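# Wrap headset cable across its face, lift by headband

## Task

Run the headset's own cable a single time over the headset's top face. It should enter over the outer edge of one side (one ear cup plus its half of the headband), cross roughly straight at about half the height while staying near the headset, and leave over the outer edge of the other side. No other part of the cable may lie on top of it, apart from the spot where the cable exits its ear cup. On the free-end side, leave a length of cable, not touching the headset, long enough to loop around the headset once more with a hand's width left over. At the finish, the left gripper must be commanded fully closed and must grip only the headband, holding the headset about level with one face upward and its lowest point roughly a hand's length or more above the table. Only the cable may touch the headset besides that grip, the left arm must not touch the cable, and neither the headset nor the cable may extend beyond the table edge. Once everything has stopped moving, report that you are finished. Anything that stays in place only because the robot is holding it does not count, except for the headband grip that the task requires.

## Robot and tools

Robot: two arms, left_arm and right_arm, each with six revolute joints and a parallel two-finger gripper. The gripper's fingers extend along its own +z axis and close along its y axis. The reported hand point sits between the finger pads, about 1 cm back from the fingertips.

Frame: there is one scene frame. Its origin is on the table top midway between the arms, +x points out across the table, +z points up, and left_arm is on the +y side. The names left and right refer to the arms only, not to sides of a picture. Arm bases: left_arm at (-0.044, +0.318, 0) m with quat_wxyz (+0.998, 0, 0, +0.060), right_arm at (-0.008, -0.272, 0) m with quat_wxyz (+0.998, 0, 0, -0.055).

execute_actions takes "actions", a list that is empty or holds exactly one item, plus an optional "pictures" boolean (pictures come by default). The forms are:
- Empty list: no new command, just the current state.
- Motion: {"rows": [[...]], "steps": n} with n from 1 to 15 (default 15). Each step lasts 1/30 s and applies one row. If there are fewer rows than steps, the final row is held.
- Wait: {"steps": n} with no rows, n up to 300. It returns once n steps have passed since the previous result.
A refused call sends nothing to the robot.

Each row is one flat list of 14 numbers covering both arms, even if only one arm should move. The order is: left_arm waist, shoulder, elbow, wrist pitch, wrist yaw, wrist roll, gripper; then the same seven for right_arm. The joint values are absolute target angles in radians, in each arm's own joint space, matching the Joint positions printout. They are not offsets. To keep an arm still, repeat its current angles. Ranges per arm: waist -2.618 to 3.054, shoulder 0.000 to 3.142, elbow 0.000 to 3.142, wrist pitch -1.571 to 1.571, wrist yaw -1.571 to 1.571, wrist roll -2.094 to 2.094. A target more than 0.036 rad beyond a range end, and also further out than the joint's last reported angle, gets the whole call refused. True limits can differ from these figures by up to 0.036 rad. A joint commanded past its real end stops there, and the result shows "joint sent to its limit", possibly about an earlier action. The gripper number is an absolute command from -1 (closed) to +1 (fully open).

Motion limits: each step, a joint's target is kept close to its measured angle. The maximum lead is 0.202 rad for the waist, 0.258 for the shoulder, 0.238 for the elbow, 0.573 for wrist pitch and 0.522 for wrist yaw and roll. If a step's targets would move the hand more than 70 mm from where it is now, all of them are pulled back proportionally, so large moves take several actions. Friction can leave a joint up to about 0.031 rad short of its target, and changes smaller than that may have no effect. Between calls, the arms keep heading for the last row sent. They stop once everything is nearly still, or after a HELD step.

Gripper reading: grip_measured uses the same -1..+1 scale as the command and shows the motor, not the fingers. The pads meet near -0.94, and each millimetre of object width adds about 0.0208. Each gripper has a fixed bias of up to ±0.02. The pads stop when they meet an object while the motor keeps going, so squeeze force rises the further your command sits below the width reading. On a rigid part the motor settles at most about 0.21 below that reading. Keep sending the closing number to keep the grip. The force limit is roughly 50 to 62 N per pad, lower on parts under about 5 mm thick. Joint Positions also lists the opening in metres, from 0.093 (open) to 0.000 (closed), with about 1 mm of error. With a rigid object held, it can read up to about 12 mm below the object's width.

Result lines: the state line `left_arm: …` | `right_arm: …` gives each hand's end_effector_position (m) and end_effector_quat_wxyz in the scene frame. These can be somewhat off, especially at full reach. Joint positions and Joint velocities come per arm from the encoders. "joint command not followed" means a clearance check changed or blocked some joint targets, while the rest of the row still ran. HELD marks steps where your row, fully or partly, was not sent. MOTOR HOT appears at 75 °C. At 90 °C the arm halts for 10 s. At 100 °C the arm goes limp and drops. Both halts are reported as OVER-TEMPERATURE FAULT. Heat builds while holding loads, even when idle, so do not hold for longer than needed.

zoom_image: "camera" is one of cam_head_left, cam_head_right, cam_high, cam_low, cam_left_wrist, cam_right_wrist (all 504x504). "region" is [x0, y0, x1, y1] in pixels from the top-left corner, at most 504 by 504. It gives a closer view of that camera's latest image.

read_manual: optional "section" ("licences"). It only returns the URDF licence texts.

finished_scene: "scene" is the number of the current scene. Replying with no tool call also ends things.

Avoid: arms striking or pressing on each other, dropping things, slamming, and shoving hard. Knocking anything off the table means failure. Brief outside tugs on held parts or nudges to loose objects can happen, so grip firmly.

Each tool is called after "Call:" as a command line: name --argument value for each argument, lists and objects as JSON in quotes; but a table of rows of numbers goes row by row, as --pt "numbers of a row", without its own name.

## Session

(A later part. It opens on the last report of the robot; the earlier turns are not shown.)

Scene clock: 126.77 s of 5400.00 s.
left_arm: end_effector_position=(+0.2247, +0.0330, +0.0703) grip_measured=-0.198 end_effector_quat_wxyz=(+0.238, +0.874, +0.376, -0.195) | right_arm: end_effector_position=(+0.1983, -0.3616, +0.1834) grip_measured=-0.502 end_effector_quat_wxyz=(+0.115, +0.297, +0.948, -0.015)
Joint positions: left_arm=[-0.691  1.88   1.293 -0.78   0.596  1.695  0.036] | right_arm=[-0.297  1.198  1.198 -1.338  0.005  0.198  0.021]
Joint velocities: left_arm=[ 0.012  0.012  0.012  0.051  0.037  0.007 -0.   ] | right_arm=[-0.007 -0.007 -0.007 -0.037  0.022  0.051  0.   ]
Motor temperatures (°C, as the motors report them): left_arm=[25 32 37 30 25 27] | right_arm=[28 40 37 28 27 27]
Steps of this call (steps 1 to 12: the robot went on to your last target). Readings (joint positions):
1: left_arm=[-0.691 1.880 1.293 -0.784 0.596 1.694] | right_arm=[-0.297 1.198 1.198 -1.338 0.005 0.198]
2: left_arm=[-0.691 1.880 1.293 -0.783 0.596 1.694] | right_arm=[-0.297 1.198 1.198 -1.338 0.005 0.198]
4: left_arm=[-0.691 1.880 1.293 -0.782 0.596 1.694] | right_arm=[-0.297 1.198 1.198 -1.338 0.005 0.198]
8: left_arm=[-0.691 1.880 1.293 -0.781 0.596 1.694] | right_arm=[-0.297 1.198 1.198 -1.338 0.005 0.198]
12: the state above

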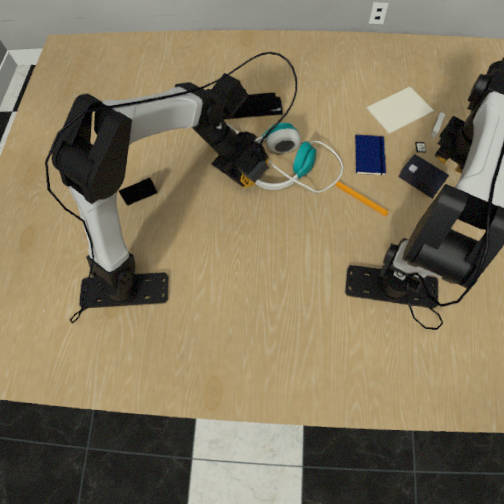

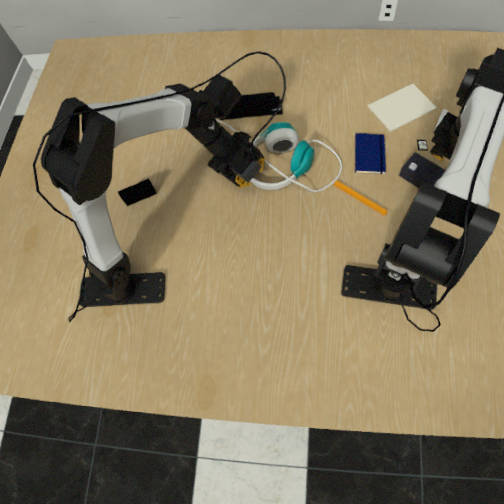

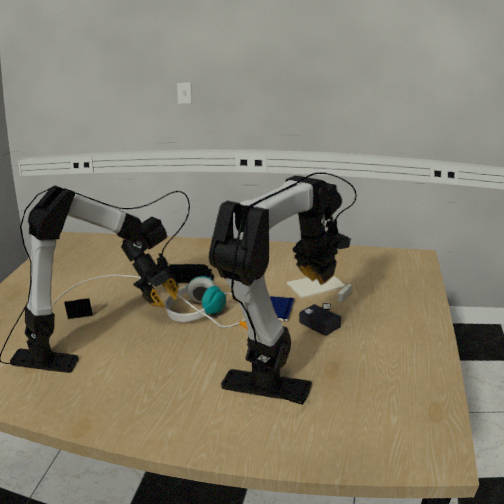

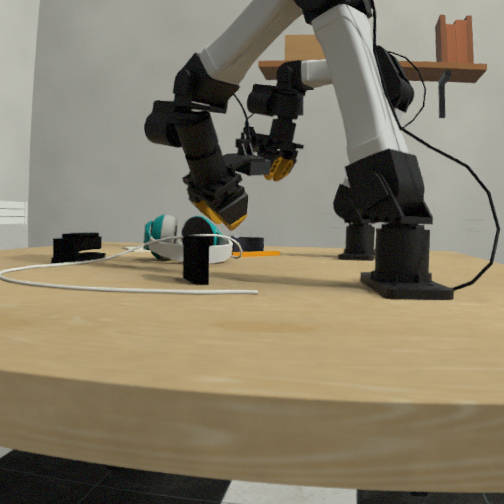

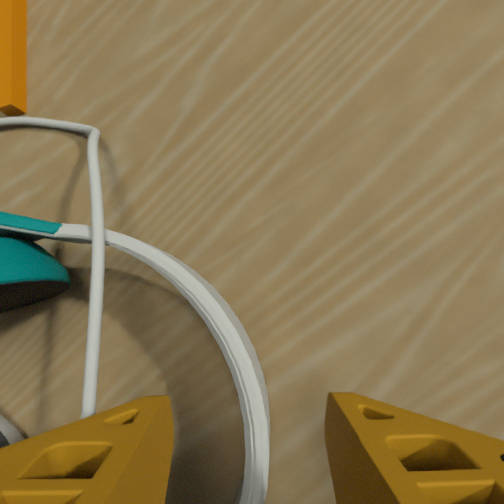

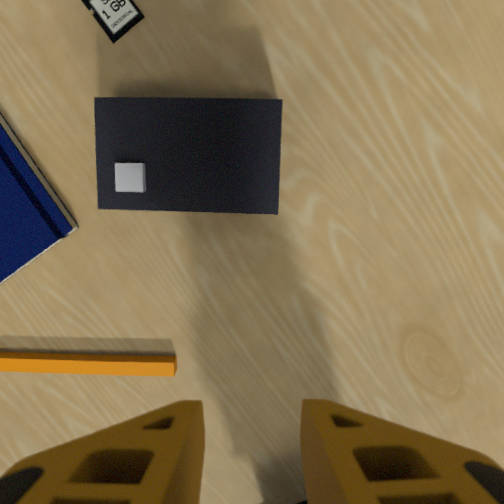

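Aligned. Descend narrower.

Call:
execute_actions --actions '[{"rows":[[-0.68,1.94,1.25,-0.66,0.6,1.7,-0.45,-0.3,1.2,1.2,-1.35,0,0.2,-0.5]]}]' --pictures false

Call:
execute_actions --actions '[{"rows":[[-0.68,2.0,1.21,-0.55,0.6,1.7,-0.45,-0.3,1.2,1.2,-1.35,0,0.2,-0.5]]}]'

Scene clock: 132.13 s of 5400.00 s.
left_arm: end_effector_position=(+0.2328, +0.0277, +0.0467) grip_measured=-0.448 end_effector_quat_wxyz=(+0.244, +0.874, +0.374, -0.192) | right_arm: end_effector_position=(+0.1983, -0.3616, +0.1834) grip_measured=-0.502 end_effector_quat_wxyz=(+0.115, +0.297, +0.948, -0.015)
Joint positions: left_arm=[-0.691  1.939  1.27  -0.684  0.597  1.695  0.024] | right_arm=[-0.297  1.198  1.198 -1.338  0.005  0.198  0.021]
Joint velocities: left_arm=[-0.007  0.007 -0.012  0.022  0.007 -0.066  0.   ] | right_arm=[-0.007 -0.002  0.007 -0.022  0.022 -0.007 -0.001]
Motor temperatures (°C, as the motors report them): left_arm=[25 34 37 30 26 27] | right_arm=[28 39 37 28 27 27]
Steps of this call (steps 1 to 15: the robot went on to your last target; steps 16 to 90: nothing new was sent; then 1.87 s passed at rest; steps 91 to 105: all 15 steps of this action). Readings (joint positions):
91: left_arm=[-0.691 1.883 1.291 -0.770 0.596 1.695] | right_arm=[-0.297 1.198 1.198 -1.338 0.005 0.198]
92: left_arm=[-0.691 1.891 1.289 -0.751 0.597 1.695] | right_arm=[-0.297 1.198 1.198 -1.338 0.005 0.198]
94: left_arm=[-0.691 1.914 1.284 -0.720 0.597 1.695] | right_arm=[-0.297 1.198 1.198 -1.338 0.005 0.198]
98: left_arm=[-0.691 1.938 1.270 -0.698 0.597 1.695] | right_arm=[-0.297 1.198 1.198 -1.338 0.005 0.198]
105: the state above

Scene clock: 132.63 s of 5400.00 s.
left_arm: end_effector_position=(+0.2362, +0.0253, +0.0175) grip_measured=-0.448 end_effector_quat_wxyz=(+0.246, +0.874, +0.373, -0.191) | right_arm: end_effector_position=(+0.1983, -0.3616, +0.1834) grip_measured=-0.502 end_effector_quat_wxyz=(+0.115, +0.297, +0.948, -0.015)
Joint positions: left_arm=[-0.691  2.001  1.228 -0.574  0.598  1.695  0.024] | right_arm=[-0.297  1.198  1.198 -1.338  0.005  0.198  0.021]
Joint velocities: left_arm=[-0.012 -0.007  0.007  0.051  0.007 -0.037 -0.002] | right_arm=[ 0.007  0.007 -0.027  0.051 -0.066  0.066 -0.001]
Motor temperatures (°C, as the motors report them): left_arm=[25 34 37 30 26 27] | right_arm=[28 39 37 28 27 27]
Steps of this call (steps 1 to 15: all 15 steps of this action). Readings (joint positions):
1: left_arm=[-0.691 1.942 1.265 -0.670 0.597 1.695] | right_arm=[-0.297 1.198 1.198 -1.338 0.005 0.198]
2: left_arm=[-0.691 1.949 1.259 -0.646 0.598 1.695] | right_arm=[-0.297 1.198 1.198 -1.338 0.005 0.198]
4: left_arm=[-0.691 1.972 1.247 -0.614 0.598 1.695] | right_arm=[-0.297 1.198 1.198 -1.338 0.005 0.198]
8: left_arm=[-0.691 2.000 1.229 -0.593 0.598 1.695] | right_arm=[-0.297 1.198 1.198 -1.338 0.005 0.198]
15: the state above

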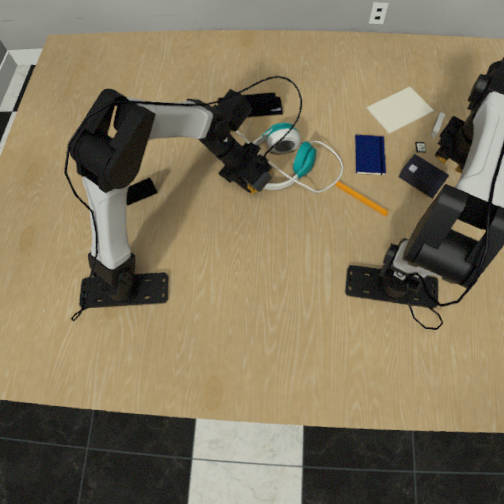

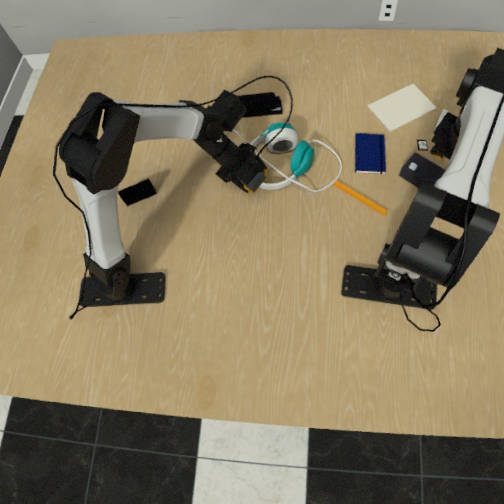

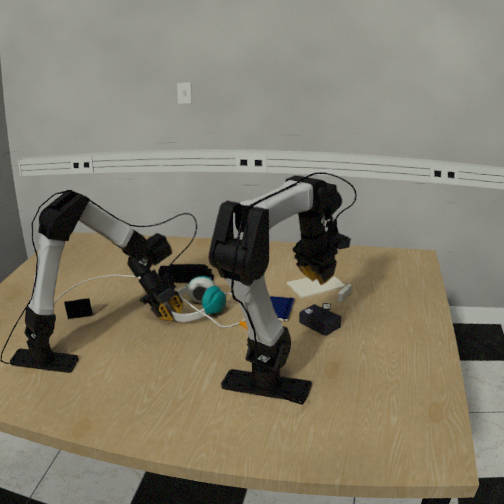

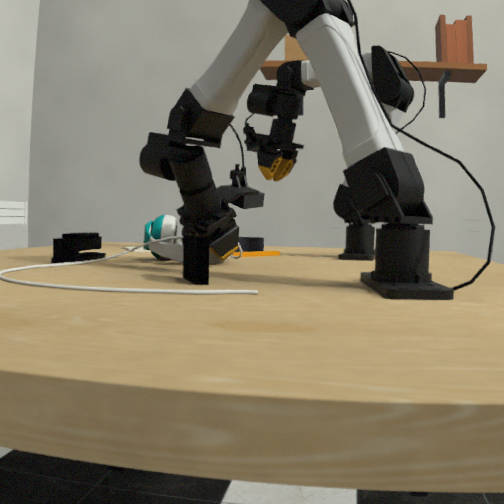

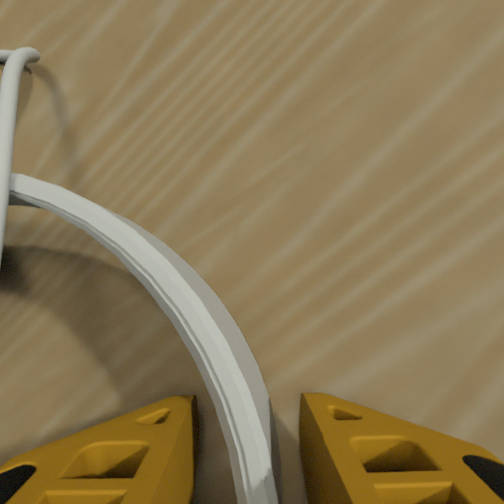

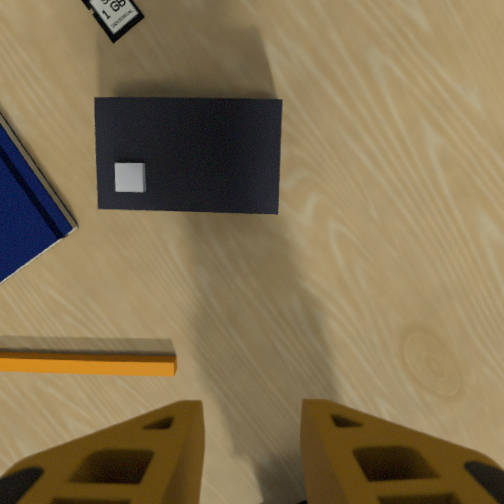

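Call:
execute_actions --actions '[{"rows":[[-0.68,2.0,1.21,-0.55,0.6,1.7,-1,-0.3,1.2,1.2,-1.35,0,0.2,-0.5]]}]' --pictures false

Call:
execute_actions --actions '[{"rows":[[-0.68,1.9,1.32,-0.76,0.58,1.6,-1,-0.3,1.2,1.2,-1.35,0,0.2,-0.5]]}]' --pictures false

Call:
execute_actions --actions '[{"rows":[[-0.68,1.83,1.44,-0.94,0.54,1.38,-1,-0.3,1.2,1.2,-1.35,0,0.2,-0.5]]}]' --pictures false

Call:
execute_actions --actions '[{"rows":[[-0.68,1.78,1.59,-1.13,0.5,1.16,-1,-0.3,1.2,1.2,-1.35,0,0.2,-0.5]]}]' --pictures false

Call:
execute_actions --actions '[{"rows":[[-0.68,1.73,1.75,-1.33,0.5,1.16,-1,-0.3,1.2,1.2,-1.35,0,0.2,-0.5]]}]' --pictures false

Call:
execute_actions --actions '[{"rows":[[-0.68,1.69,1.92,-1.52,0.5,1.16,-1,-0.3,1.2,1.2,-1.35,0,0.2,-0.5]]}]' --pictures false

Call:
execute_actions --actions '[{"steps":45}]'

Scene clock: 146.53 s of 5400.00 s.
left_arm: end_effector_position=(+0.2380, +0.0264, +0.0164) grip_measured=-0.932 end_effector_quat_wxyz=(+0.246, +0.874, +0.375, -0.188) | right_arm: end_effector_position=(+0.1983, -0.3616, +0.1834) grip_measured=-0.502 end_effector_quat_wxyz=(+0.115, +0.297, +0.948, -0.015)
Joint positions: left_arm=[-0.688  2.002  1.227 -0.57   0.592  1.694  0.   ] | right_arm=[-0.297  1.198  1.198 -1.338  0.005  0.198  0.021]
Joint velocities: left_arm=[ 0.002 -0.012 -0.012 -0.007 -0.007  0.007  0.   ] | right_arm=[ 0.002 -0.012  0.007 -0.037  0.007 -0.007 -0.   ]
Motor temperatures (°C, as the motors report them): left_arm=[25 37 36 30 26 27] | right_arm=[28 37 38 28 27 27]
Steps of this call (steps 1 to 15: the robot went on to your last target; steps 16 to 90: nothing new was sent; then 10.40 s passed at rest; steps 91 to 105: all 15 steps of this action). Readings (joint positions):
91: left_arm=[-0.691 2.001 1.228 -0.570 0.598 1.695] | right_arm=[-0.297 1.198 1.198 -1.338 0.005 0.198]
92: left_arm=[-0.691 2.001 1.228 -0.570 0.593 1.689] | right_arm=[-0.297 1.198 1.198 -1.338 0.005 0.198]
94: left_arm=[-0.689 2.002 1.227 -0.569 0.595 1.697] | right_arm=[-0.297 1.198 1.198 -1.338 0.005 0.198]
98: left_arm=[-0.688 2.002 1.227 -0.570 0.592 1.694] | right_arm=[-0.297 1.198 1.198 -1.338 0.005 0.198]
105: the state above

Scene clock: 147.03 s of 5400.00 s.
left_arm: end_effector_position=(+0.2309, +0.0343, +0.0595) grip_measured=-0.932 end_effector_quat_wxyz=(+0.222, +0.857, +0.421, -0.197) | right_arm: end_effector_position=(+0.1983, -0.3616, +0.1834) grip_measured=-0.502 end_effector_quat_wxyz=(+0.115, +0.297, +0.948, -0.015)
Joint positions: left_arm=[-0.688  1.908  1.295 -0.758  0.573  1.601  0.   ] | right_arm=[-0.297  1.198  1.198 -1.338  0.005  0.198  0.021]
Joint velocities: left_arm=[-0.002 -0.002  0.012 -0.081  0.022 -0.007  0.001] | right_arm=[ 0.012 -0.002  0.002 -0.022 -0.022 -0.11   0.001]
Motor temperatures (°C, as the motors report them): left_arm=[25 37 36 30 26 27] | right_arm=[28 37 38 28 27 27]
Steps of this call (steps 1 to 15: all 15 steps of this action). Readings (joint positions):
1: left_arm=[-0.688 1.997 1.236 -0.592 0.588 1.682] | right_arm=[-0.297 1.198 1.198 -1.338 0.005 0.198]
2: left_arm=[-0.688 1.987 1.247 -0.634 0.581 1.663] | right_arm=[-0.297 1.198 1.198 -1.338 0.005 0.198]
4: left_arm=[-0.688 1.953 1.266 -0.690 0.575 1.638] | right_arm=[-0.297 1.198 1.198 -1.338 0.005 0.198]
8: left_arm=[-0.688 1.910 1.293 -0.727 0.575 1.615] | right_arm=[-0.297 1.198 1.198 -1.338 0.005 0.198]
15: the state above

Scene clock: 147.53 s of 5400.00 s.
left_arm: end_effector_position=(+0.2327, +0.0395, +0.1098) grip_measured=-0.932 end_effector_quat_wxyz=(+0.199, +0.810, +0.513, -0.202) | right_arm: end_effector_position=(+0.1983, -0.3616, +0.1834) grip_measured=-0.502 end_effector_quat_wxyz=(+0.115, +0.297, +0.948, -0.015)
Joint positions: left_arm=[-0.687  1.836  1.417 -0.938  0.538  1.385  0.   ] | right_arm=[-0.297  1.198  1.198 -1.338  0.005  0.198  0.021]
Joint velocities: left_arm=[-0.012 -0.012 -0.012 -0.095  0.022 -0.11   0.   ] | right_arm=[-0.002  0.012  0.002  0.022  0.037  0.066 -0.   ]
Motor temperatures (°C, as the motors report them): left_arm=[25 37 36 30 26 27] | right_arm=[28 37 38 28 27 27]
Steps of this call (steps 1 to 15: all 15 steps of this action). Readings (joint positions):
1: left_arm=[-0.688 1.906 1.311 -0.786 0.567 1.573] | right_arm=[-0.297 1.198 1.198 -1.338 0.005 0.198]
2: left_arm=[-0.688 1.904 1.336 -0.831 0.557 1.531] | right_arm=[-0.297 1.198 1.198 -1.338 0.005 0.198]
4: left_arm=[-0.687 1.882 1.378 -0.877 0.545 1.473] | right_arm=[-0.297 1.198 1.198 -1.338 0.005 0.198]
8: left_arm=[-0.687 1.838 1.415 -0.904 0.543 1.416] | right_arm=[-0.297 1.198 1.198 -1.338 0.005 0.198]
15: the state above

Scene clock: 148.03 s of 5400.00 s.
left_arm: end_effector_position=(+0.2306, +0.0477, +0.1608) grip_measured=-0.933 end_effector_quat_wxyz=(+0.176, +0.751, +0.603, -0.204) | right_arm: end_effector_position=(+0.1983, -0.3616, +0.1834) grip_measured=-0.502 end_effector_quat_wxyz=(+0.115, +0.297, +0.948, -0.015)
Joint positions: left_arm=[-0.686  1.785  1.567 -1.129  0.502  1.165  0.   ] | right_arm=[-0.297  1.198  1.198 -1.338  0.005  0.198  0.021]
Joint velocities: left_arm=[-0.002 -0.017  0.007 -0.007 -0.051 -0.051  0.001] | right_arm=[ 0.002  0.002  0.007  0.007  0.051 -0.022 -0.001]
Motor temperatures (°C, as the motors report them): left_arm=[25 37 36 30 26 27] | right_arm=[28 37 38 28 27 27]
Steps of this call (steps 1 to 15: all 15 steps of this action). Readings (joint positions):
1: left_arm=[-0.687 1.837 1.437 -0.969 0.532 1.356] | right_arm=[-0.297 1.198 1.198 -1.338 0.005 0.198]
2: left_arm=[-0.687 1.839 1.471 -1.016 0.521 1.313] | right_arm=[-0.297 1.198 1.198 -1.338 0.005 0.198]
4: left_arm=[-0.686 1.825 1.526 -1.062 0.510 1.255] | right_arm=[-0.297 1.198 1.198 -1.338 0.005 0.198]
8: left_arm=[-0.686 1.787 1.566 -1.092 0.507 1.197] | right_arm=[-0.297 1.198 1.198 -1.338 0.005 0.198]
15: the state above

Scene clock: 148.53 s of 5400.00 s.
left_arm: end_effector_position=(+0.2163, +0.0583, +0.2166) grip_measured=-0.932 end_effector_quat_wxyz=(+0.180, +0.749, +0.606, -0.199) | right_arm: end_effector_position=(+0.1983, -0.3616, +0.1834) grip_measured=-0.502 end_effector_quat_wxyz=(+0.115, +0.297, +0.948, -0.015)
Joint positions: left_arm=[-0.686  1.732  1.727 -1.33   0.493  1.156  0.   ] | right_arm=[-0.297  1.198  1.198 -1.338  0.005  0.198  0.021]
Joint velocities: left_arm=[ 0.022  0.007 -0.007 -0.125  0.007  0.022 -0.   ] | right_arm=[-0.012 -0.002  0.002 -0.007 -0.022  0.007  0.001]
Motor temperatures (°C, as the motors report them): left_arm=[25 37 36 30 26 27] | right_arm=[28 37 38 28 27 27]
Steps of this call (steps 1 to 15: all 15 steps of this action). Readings (joint positions):
1: left_arm=[-0.686 1.787 1.589 -1.160 0.498 1.165] | right_arm=[-0.297 1.198 1.198 -1.338 0.005 0.198]
2: left_arm=[-0.686 1.791 1.625 -1.207 0.494 1.160] | right_arm=[-0.297 1.198 1.198 -1.338 0.005 0.198]
4: left_arm=[-0.686 1.777 1.684 -1.254 0.493 1.157] | right_arm=[-0.297 1.198 1.198 -1.338 0.005 0.198]
8: left_arm=[-0.686 1.733 1.726 -1.292 0.493 1.157] | right_arm=[-0.297 1.198 1.198 -1.338 0.005 0.198]
15: the state above

Scene clock: 149.03 s of 5400.00 s.
left_arm: end_effector_position=(+0.1960, +0.0719, +0.2686) grip_measured=-0.932 end_effector_quat_wxyz=(+0.187, +0.749, +0.605, -0.194) | right_arm: end_effector_position=(+0.1983, -0.3616, +0.1834) grip_measured=-0.502 end_effector_quat_wxyz=(+0.115, +0.297, +0.948, -0.015)
Joint positions: left_arm=[-0.686  1.691  1.896 -1.522  0.489  1.153  0.   ] | right_arm=[-0.297  1.198  1.198 -1.338  0.005  0.198  0.021]
Joint velocities: left_arm=[ 0.002 -0.002 -0.007 -0.095 -0.081 -0.081  0.   ] | right_arm=[-0.007  0.002  0.012 -0.007  0.037  0.007  0.   ]
Motor temperatures (°C, as the motors report them): left_arm=[25 37 36 30 26 27] | right_arm=[28 37 38 28 27 27]
Steps of this call (steps 1 to 15: all 15 steps of this action). Readings (joint positions):
1: left_arm=[-0.686 1.736 1.751 -1.360 0.490 1.156] | right_arm=[-0.297 1.198 1.198 -1.338 0.005 0.198]
2: left_arm=[-0.686 1.744 1.792 -1.404 0.489 1.153] | right_arm=[-0.297 1.198 1.198 -1.338 0.005 0.198]
4: left_arm=[-0.686 1.733 1.854 -1.445 0.488 1.152] | right_arm=[-0.297 1.198 1.198 -1.338 0.005 0.198]
8: left_arm=[-0.686 1.693 1.895 -1.486 0.489 1.153] | right_arm=[-0.297 1.198 1.198 -1.338 0.005 0.198]
15: the state above

Scene clock: 150.53 s of 5400.00 s.
left_arm: end_effector_position=(+0.1949, +0.0726, +0.2682) grip_measured=-0.932 end_effector_quat_wxyz=(+0.184, +0.749, +0.606, -0.195) | right_arm: end_effector_position=(+0.1983, -0.3616, +0.1834) grip_measured=-0.502 end_effector_quat_wxyz=(+0.115, +0.297, +0.948, -0.015)
Joint positions: left_arm=[-0.686  1.691  1.896 -1.528  0.489  1.153  0.   ] | right_arm=[-0.297  1.198  1.198 -1.338  0.005  0.198  0.021]
Joint velocities: left_arm=[-0.017  0.007 -0.012  0.007 -0.066 -0.051 -0.   ] | right_arm=[ 0.012 -0.012 -0.002 -0.051  0.051 -0.022 -0.   ]
Motor temperatures (°C, as the motors report them): left_arm=[25 37 36 30 26 27] | right_arm=[28 37 38 28 27 27]
Steps of this call (steps 1 to 15: the robot went on to your last target; steps 16 to 45: nothing new was sent). Readings (joint positions):
1: left_arm=[-0.686 1.691 1.896 -1.524 0.489 1.153] | right_arm=[-0.297 1.198 1.198 -1.338 0.005 0.198]
2: left_arm=[-0.686 1.691 1.896 -1.525 0.489 1.153] | right_arm=[-0.297 1.198 1.198 -1.338 0.005 0.198]
4: left_arm=[-0.686 1.691 1.896 -1.526 0.489 1.153] | right_arm=[-0.297 1.198 1.198 -1.338 0.005 0.198]
8: left_arm=[-0.686 1.691 1.896 -1.528 0.489 1.153] | right_arm=[-0.297 1.198 1.198 -1.338 0.005 0.198]
45: the state above
All arms were judged still, so your last target was given up. Only a new action makes them travel on or press farther. Fingers that are still opening or closing keep moving.

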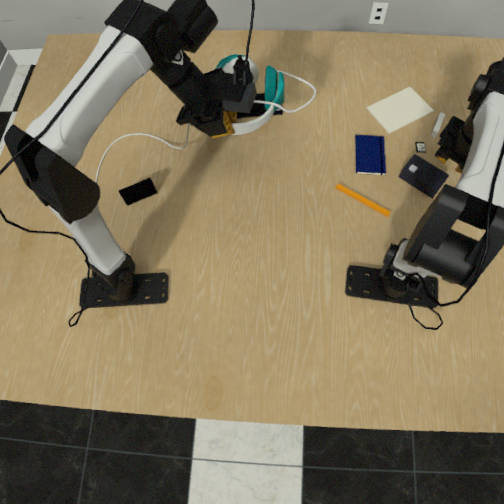

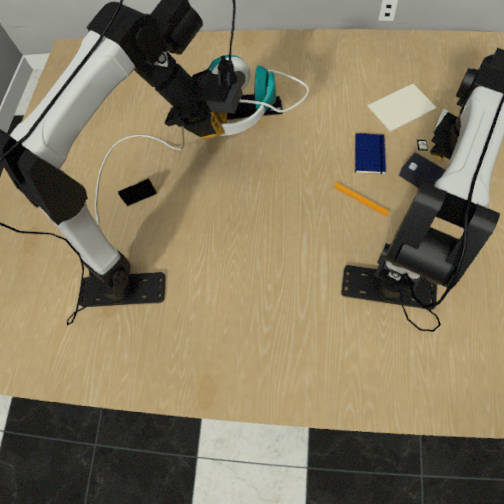

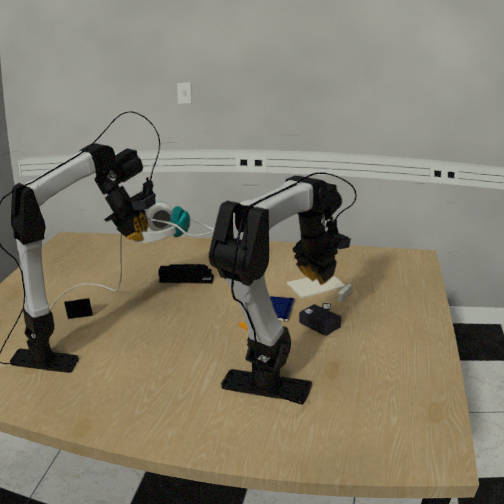

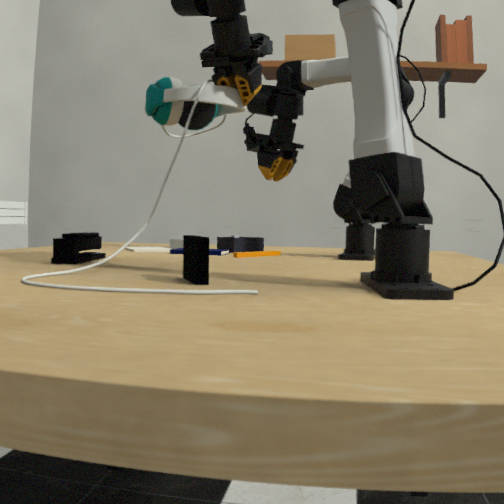

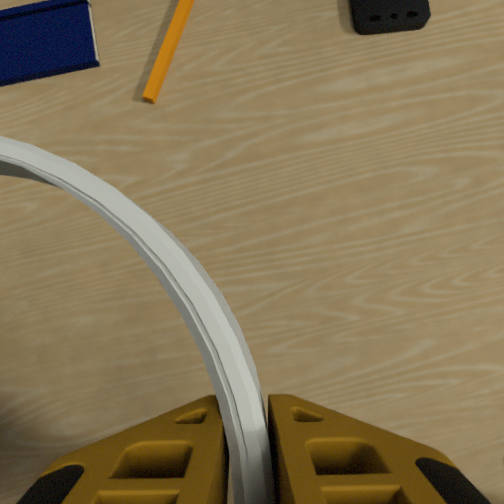

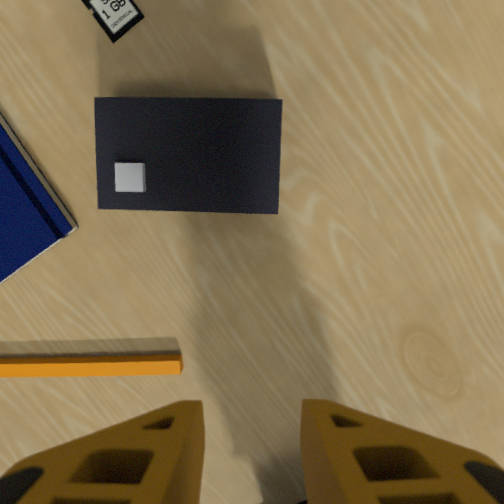

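Call:
execute_actions --actions '[{"rows":[[-0.68,1.69,1.92,-1.52,0.6,0.75,-1,-0.3,1.2,1.2,-1.35,0,0.2,-0.5]]}]' --pictures false

Call:
execute_actions --actions '[{"rows":[[-0.68,1.69,1.92,-1.52,0.75,0.35,-1,-0.3,1.2,1.2,-1.35,0,0.2,-0.5]]}]' --pictures false

Call:
execute_actions --actions '[{"steps":25}]'

Scene clock: 157.27 s of 5400.00 s.
left_arm: end_effector_position=(+0.1856, +0.0632, +0.2754) grip_measured=-0.933 end_effector_quat_wxyz=(+0.143, +0.613, +0.728, -0.270) | right_arm: end_effector_position=(+0.1983, -0.3616, +0.1834) grip_measured=-0.502 end_effector_quat_wxyz=(+0.115, +0.297, +0.948, -0.015)
Joint positions: left_arm=[-0.686  1.691  1.896 -1.533  0.578  0.761  0.   ] | right_arm=[-0.297  1.198  1.198 -1.338  0.005  0.198  0.021]
Joint velocities: left_arm=[-0.022 -0.012  0.007  0.007  0.022 -0.139  0.   ] | right_arm=[ 0.012  0.002 -0.022  0.066  0.022 -0.037  0.001]
Motor temperatures (°C, as the motors report them): left_arm=[25 37 37 30 26 27] | right_arm=[28 36 38 28 27 27]
Steps of this call (steps 1 to 90: nothing new was sent; then 3.23 s passed at rest; steps 91 to 105: all 15 steps of this action). Readings (joint positions):
91: left_arm=[-0.686 1.691 1.896 -1.528 0.502 1.100] | right_arm=[-0.297 1.198 1.198 -1.338 0.005 0.198]
92: left_arm=[-0.686 1.691 1.896 -1.529 0.519 1.028] | right_arm=[-0.297 1.198 1.198 -1.338 0.005 0.198]
94: left_arm=[-0.686 1.691 1.896 -1.532 0.540 0.925] | right_arm=[-0.297 1.198 1.198 -1.338 0.005 0.198]
98: left_arm=[-0.686 1.691 1.896 -1.533 0.565 0.818] | right_arm=[-0.297 1.198 1.198 -1.338 0.005 0.198]
105: the state above

Scene clock: 157.77 s of 5400.00 s.
left_arm: end_effector_position=(+0.1715, +0.0488, +0.2899) grip_measured=-0.933 end_effector_quat_wxyz=(+0.075, +0.454, +0.811, -0.362) | right_arm: end_effector_position=(+0.1982, -0.3616, +0.1834) grip_measured=-0.502 end_effector_quat_wxyz=(+0.115, +0.297, +0.948, -0.015)
Joint positions: left_arm=[-0.686  1.691  1.896 -1.536  0.725  0.362  0.   ] | right_arm=[-0.297  1.198  1.198 -1.339  0.005  0.198  0.021]
Joint velocities: left_arm=[-0.017  0.012 -0.007  0.037  0.007 -0.198  0.001] | right_arm=[-0.007 -0.002 -0.012 -0.037  0.051 -0.037  0.001]
Motor temperatures (°C, as the motors report them): left_arm=[25 37 37 30 26 27] | right_arm=[28 36 38 28 27 27]
Steps of this call (steps 1 to 15: all 15 steps of this action). Readings (joint positions):
1: left_arm=[-0.686 1.691 1.896 -1.533 0.598 0.706] | right_arm=[-0.297 1.198 1.198 -1.338 0.005 0.198]
2: left_arm=[-0.686 1.691 1.896 -1.532 0.624 0.632] | right_arm=[-0.297 1.198 1.198 -1.338 0.005 0.198]
4: left_arm=[-0.686 1.691 1.896 -1.535 0.664 0.528] | right_arm=[-0.297 1.198 1.198 -1.338 0.005 0.198]
8: left_arm=[-0.686 1.691 1.896 -1.536 0.704 0.420] | right_arm=[-0.297 1.198 1.198 -1.338 0.005 0.198]
15: the state above

Scene clock: 158.60 s of 5400.00 s.
left_arm: end_effector_position=(+0.1711, +0.0483, +0.2904) grip_measured=-0.933 end_effector_quat_wxyz=(+0.072, +0.448, +0.813, -0.365) | right_arm: end_effector_position=(+0.1982, -0.3616, +0.1834) grip_measured=-0.502 end_effector_quat_wxyz=(+0.115, +0.297, +0.948, -0.015)
Joint positions: left_arm=[-0.686  1.691  1.896 -1.536  0.73   0.348  0.   ] | right_arm=[-0.297  1.198  1.198 -1.339  0.005  0.198  0.021]
Joint velocities: left_arm=[ 0.007 -0.002 -0.002 -0.022  0.022 -0.037  0.001] | right_arm=[ 0.002 -0.002 -0.007 -0.022 -0.007  0.037  0.001]
Motor temperatures (°C, as the motors report them): left_arm=[25 37 37 30 26 27] | right_arm=[28 36 38 28 27 27]
Steps of this call (steps 1 to 25: the robot went on to your last target). Readings (joint positions):
1: left_arm=[-0.686 1.691 1.896 -1.536 0.727 0.359] | right_arm=[-0.297 1.198 1.198 -1.339 0.005 0.198]
2: left_arm=[-0.686 1.691 1.896 -1.536 0.727 0.357] | right_arm=[-0.297 1.198 1.198 -1.339 0.005 0.198]
4: left_arm=[-0.686 1.691 1.896 -1.536 0.729 0.354] | right_arm=[-0.297 1.198 1.198 -1.339 0.005 0.198]
8: left_arm=[-0.686 1.691 1.896 -1.536 0.730 0.350] | right_arm=[-0.297 1.198 1.198 -1.339 0.005 0.198]
25: the state above

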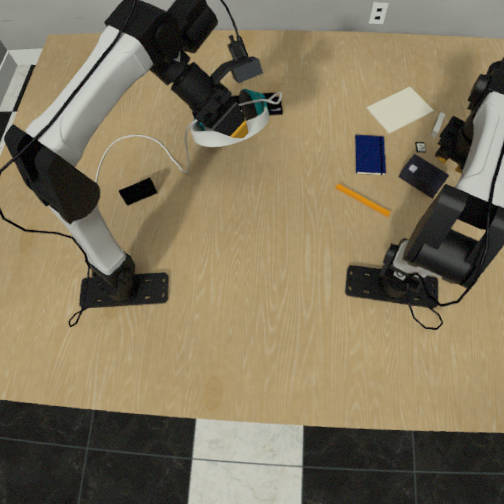

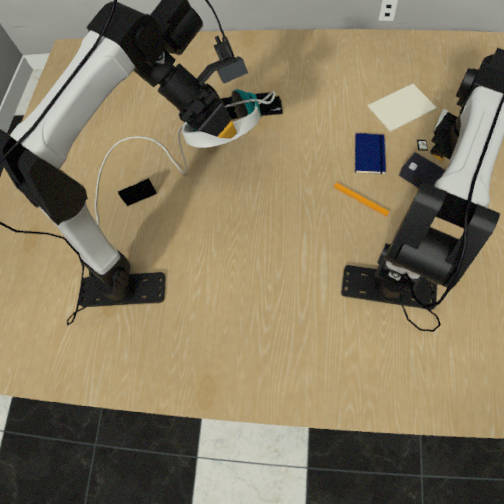

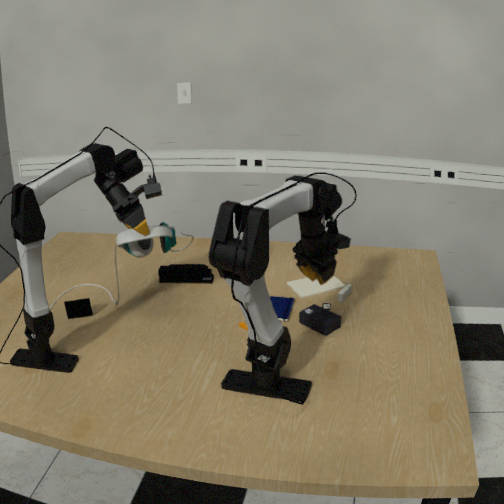

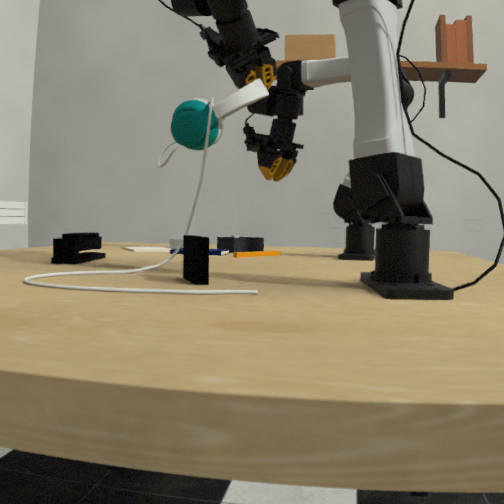

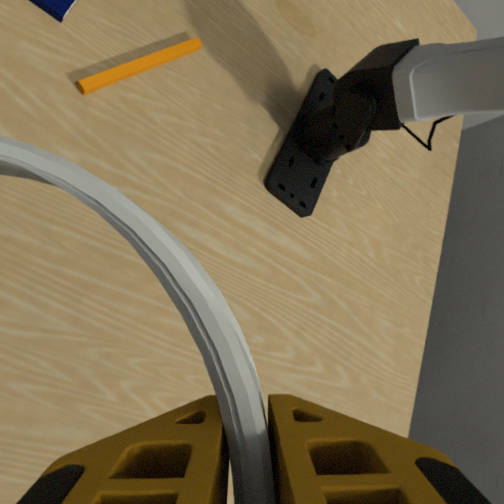

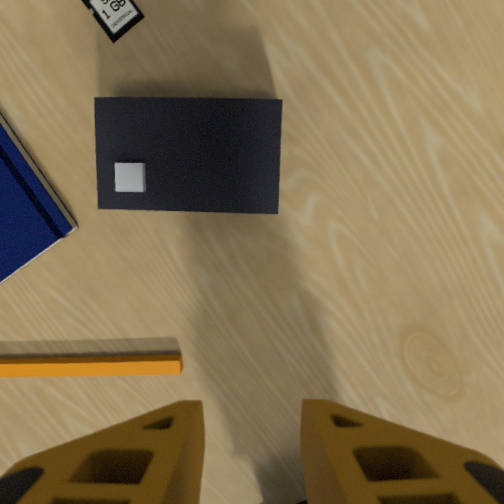

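Call:
execute_actions --actions '[{"rows":[[-0.8,1.69,1.92,-1.41,0.52,0.45,-1,-0.3,1.2,1.2,-1.35,0,0.2,-0.5]]}]' --pictures false

Call:
execute_actions --actions '[{"rows":[[-0.92,1.69,1.92,-1.3,0.3,0.56,-1,-0.3,1.2,1.2,-1.35,0,0.2,-0.5]]}]' --pictures false

Call:
execute_actions --actions '[{"steps":45}]'

Scene clock: 165.47 s of 5400.00 s.
left_arm: end_effector_position=(+0.1727, +0.0321, +0.2759) grip_measured=-0.933 end_effector_quat_wxyz=(+0.120, +0.539, +0.786, -0.278) | right_arm: end_effector_position=(+0.1982, -0.3616, +0.1834) grip_measured=-0.502 end_effector_quat_wxyz=(+0.115, +0.297, +0.948, -0.015)
Joint positions: left_arm=[-0.8    1.693  1.896 -1.454  0.534  0.433  0.   ] | right_arm=[-0.297  1.198  1.198 -1.339  0.005  0.198  0.021]
Joint velocities: left_arm=[-0.007  0.002 -0.002  0.007 -0.037  0.051 -0.001] | right_arm=[ 0.007 -0.007  0.002 -0.007 -0.022 -0.081 -0.   ]
Motor temperatures (°C, as the motors report them): left_arm=[25 38 37 30 26 27] | right_arm=[28 36 38 27 27 27]
Steps of this call (steps 1 to 15: the robot went on to your last target; steps 16 to 90: nothing new was sent; then 3.37 s passed at rest; steps 91 to 105: all 15 steps of this action). Readings (joint positions):
91: left_arm=[-0.697 1.691 1.896 -1.528 0.703 0.358] | right_arm=[-0.297 1.198 1.198 -1.339 0.005 0.198]
92: left_arm=[-0.722 1.691 1.896 -1.515 0.658 0.372] | right_arm=[-0.297 1.198 1.198 -1.339 0.005 0.198]
94: left_arm=[-0.773 1.693 1.896 -1.487 0.610 0.396] | right_arm=[-0.297 1.198 1.198 -1.339 0.005 0.198]
98: left_arm=[-0.800 1.693 1.896 -1.464 0.567 0.422] | right_arm=[-0.297 1.198 1.198 -1.339 0.005 0.198]
105: the state above

Scene clock: 165.97 s of 5400.00 s.
left_arm: end_effector_position=(+0.1788, +0.0109, +0.2704) grip_measured=-0.933 end_effector_quat_wxyz=(+0.185, +0.627, +0.734, -0.182) | right_arm: end_effector_position=(+0.1982, -0.3616, +0.1834) grip_measured=-0.502 end_effector_quat_wxyz=(+0.115, +0.297, +0.948, -0.015)
Joint positions: left_arm=[-0.922  1.694  1.896 -1.35   0.321  0.542  0.   ] | right_arm=[-0.297  1.198  1.198 -1.339  0.005  0.198  0.021]
Joint velocities: left_arm=[ 0.002 -0.022 -0.012 -0.007 -0.11   0.037  0.001] | right_arm=[ 0.007  0.007  0.027 -0.051  0.022 -0.081 -0.   ]
Motor temperatures (°C, as the motors report them): left_arm=[25 38 37 30 26 27] | right_arm=[28 36 38 27 27 27]
Steps of this call (steps 1 to 15: all 15 steps of this action). Readings (joint positions):
1: left_arm=[-0.813 1.693 1.896 -1.446 0.503 0.447] | right_arm=[-0.297 1.198 1.198 -1.339 0.005 0.198]
2: left_arm=[-0.838 1.693 1.896 -1.430 0.453 0.464] | right_arm=[-0.297 1.198 1.198 -1.339 0.005 0.198]
4: left_arm=[-0.891 1.694 1.896 -1.394 0.401 0.495] | right_arm=[-0.297 1.198 1.198 -1.339 0.005 0.198]
8: left_arm=[-0.922 1.694 1.896 -1.362 0.357 0.528] | right_arm=[-0.297 1.198 1.198 -1.339 0.005 0.198]
15: the state above

Scene clock: 167.47 s of 5400.00 s.
left_arm: end_effector_position=(+0.1801, +0.0114, +0.2701) grip_measured=-0.933 end_effector_quat_wxyz=(+0.187, +0.629, +0.734, -0.178) | right_arm: end_effector_position=(+0.1982, -0.3616, +0.1834) grip_measured=-0.502 end_effector_quat_wxyz=(+0.115, +0.297, +0.948, -0.015)
Joint positions: left_arm=[-0.922  1.694  1.896 -1.348  0.313  0.546  0.   ] | right_arm=[-0.297  1.198  1.198 -1.339  0.005  0.198  0.021]
Joint velocities: left_arm=[-0.007 -0.002  0.002  0.007 -0.007 -0.037 -0.   ] | right_arm=[ 0.017  0.007  0.017 -0.007  0.081 -0.007 -0.001]
Motor temperatures (°C, as the motors report them): left_arm=[25 38 38 31 26 27] | right_arm=[28 35 38 27 27 27]
Steps of this call (steps 1 to 15: the robot went on to your last target; steps 16 to 45: nothing new was sent). Readings (joint positions):
1: left_arm=[-0.922 1.694 1.896 -1.349 0.319 0.543] | right_arm=[-0.297 1.198 1.198 -1.339 0.005 0.198]
2: left_arm=[-0.922 1.694 1.896 -1.349 0.318 0.543] | right_arm=[-0.297 1.198 1.198 -1.339 0.005 0.198]
4: left_arm=[-0.922 1.694 1.896 -1.349 0.316 0.545] | right_arm=[-0.297 1.198 1.198 -1.339 0.005 0.198]
8: left_arm=[-0.922 1.694 1.896 -1.349 0.314 0.545] | right_arm=[-0.297 1.198 1.198 -1.339 0.005 0.198]
45: the state above
All arms were judged still, so your last target was given up. Only a new action makes them travel on or press farther. Fingers that are still opening or closing keep moving.

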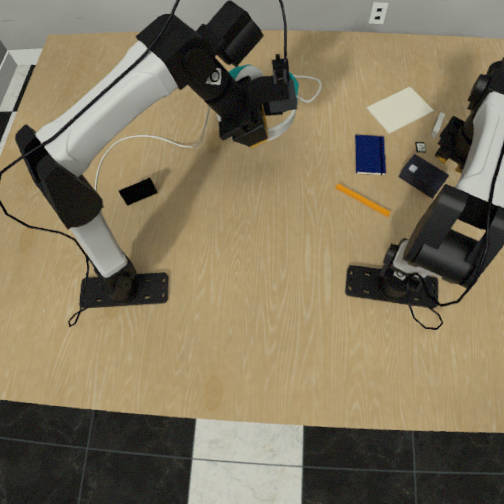

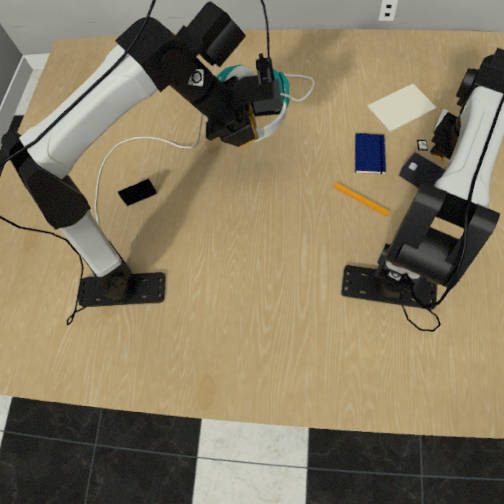

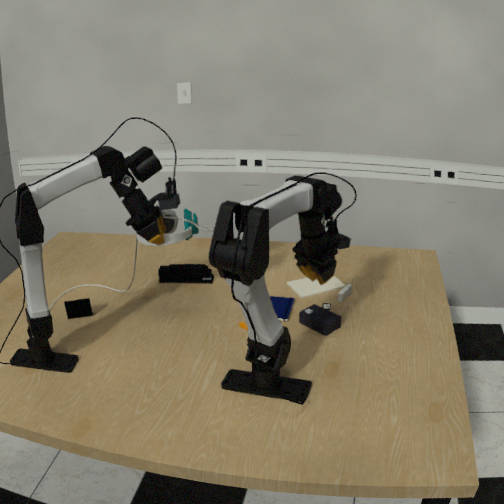

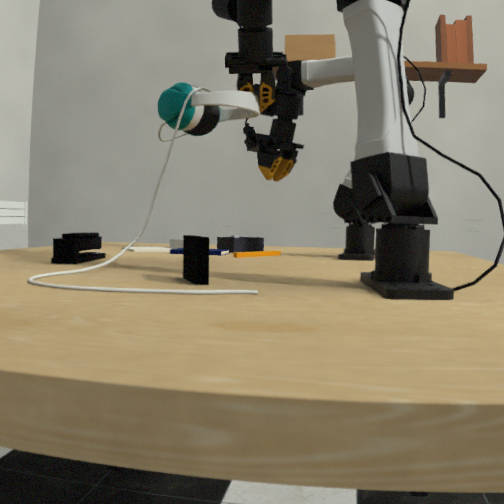

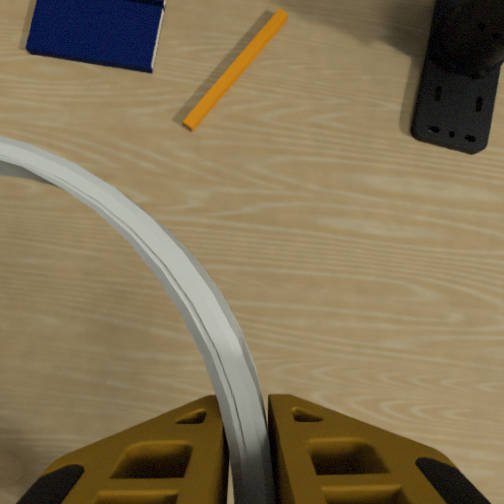

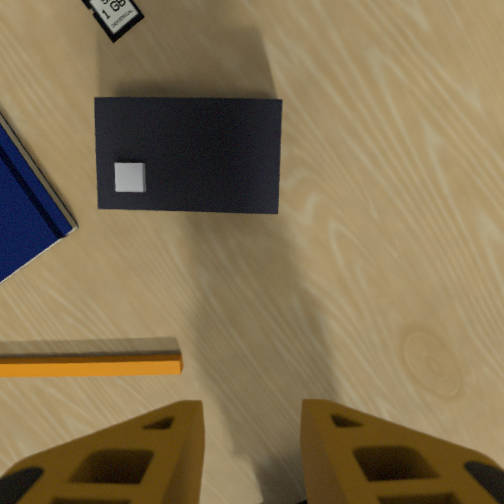

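Call:
finished_scene --scene 2

The scene is finished: the task was done.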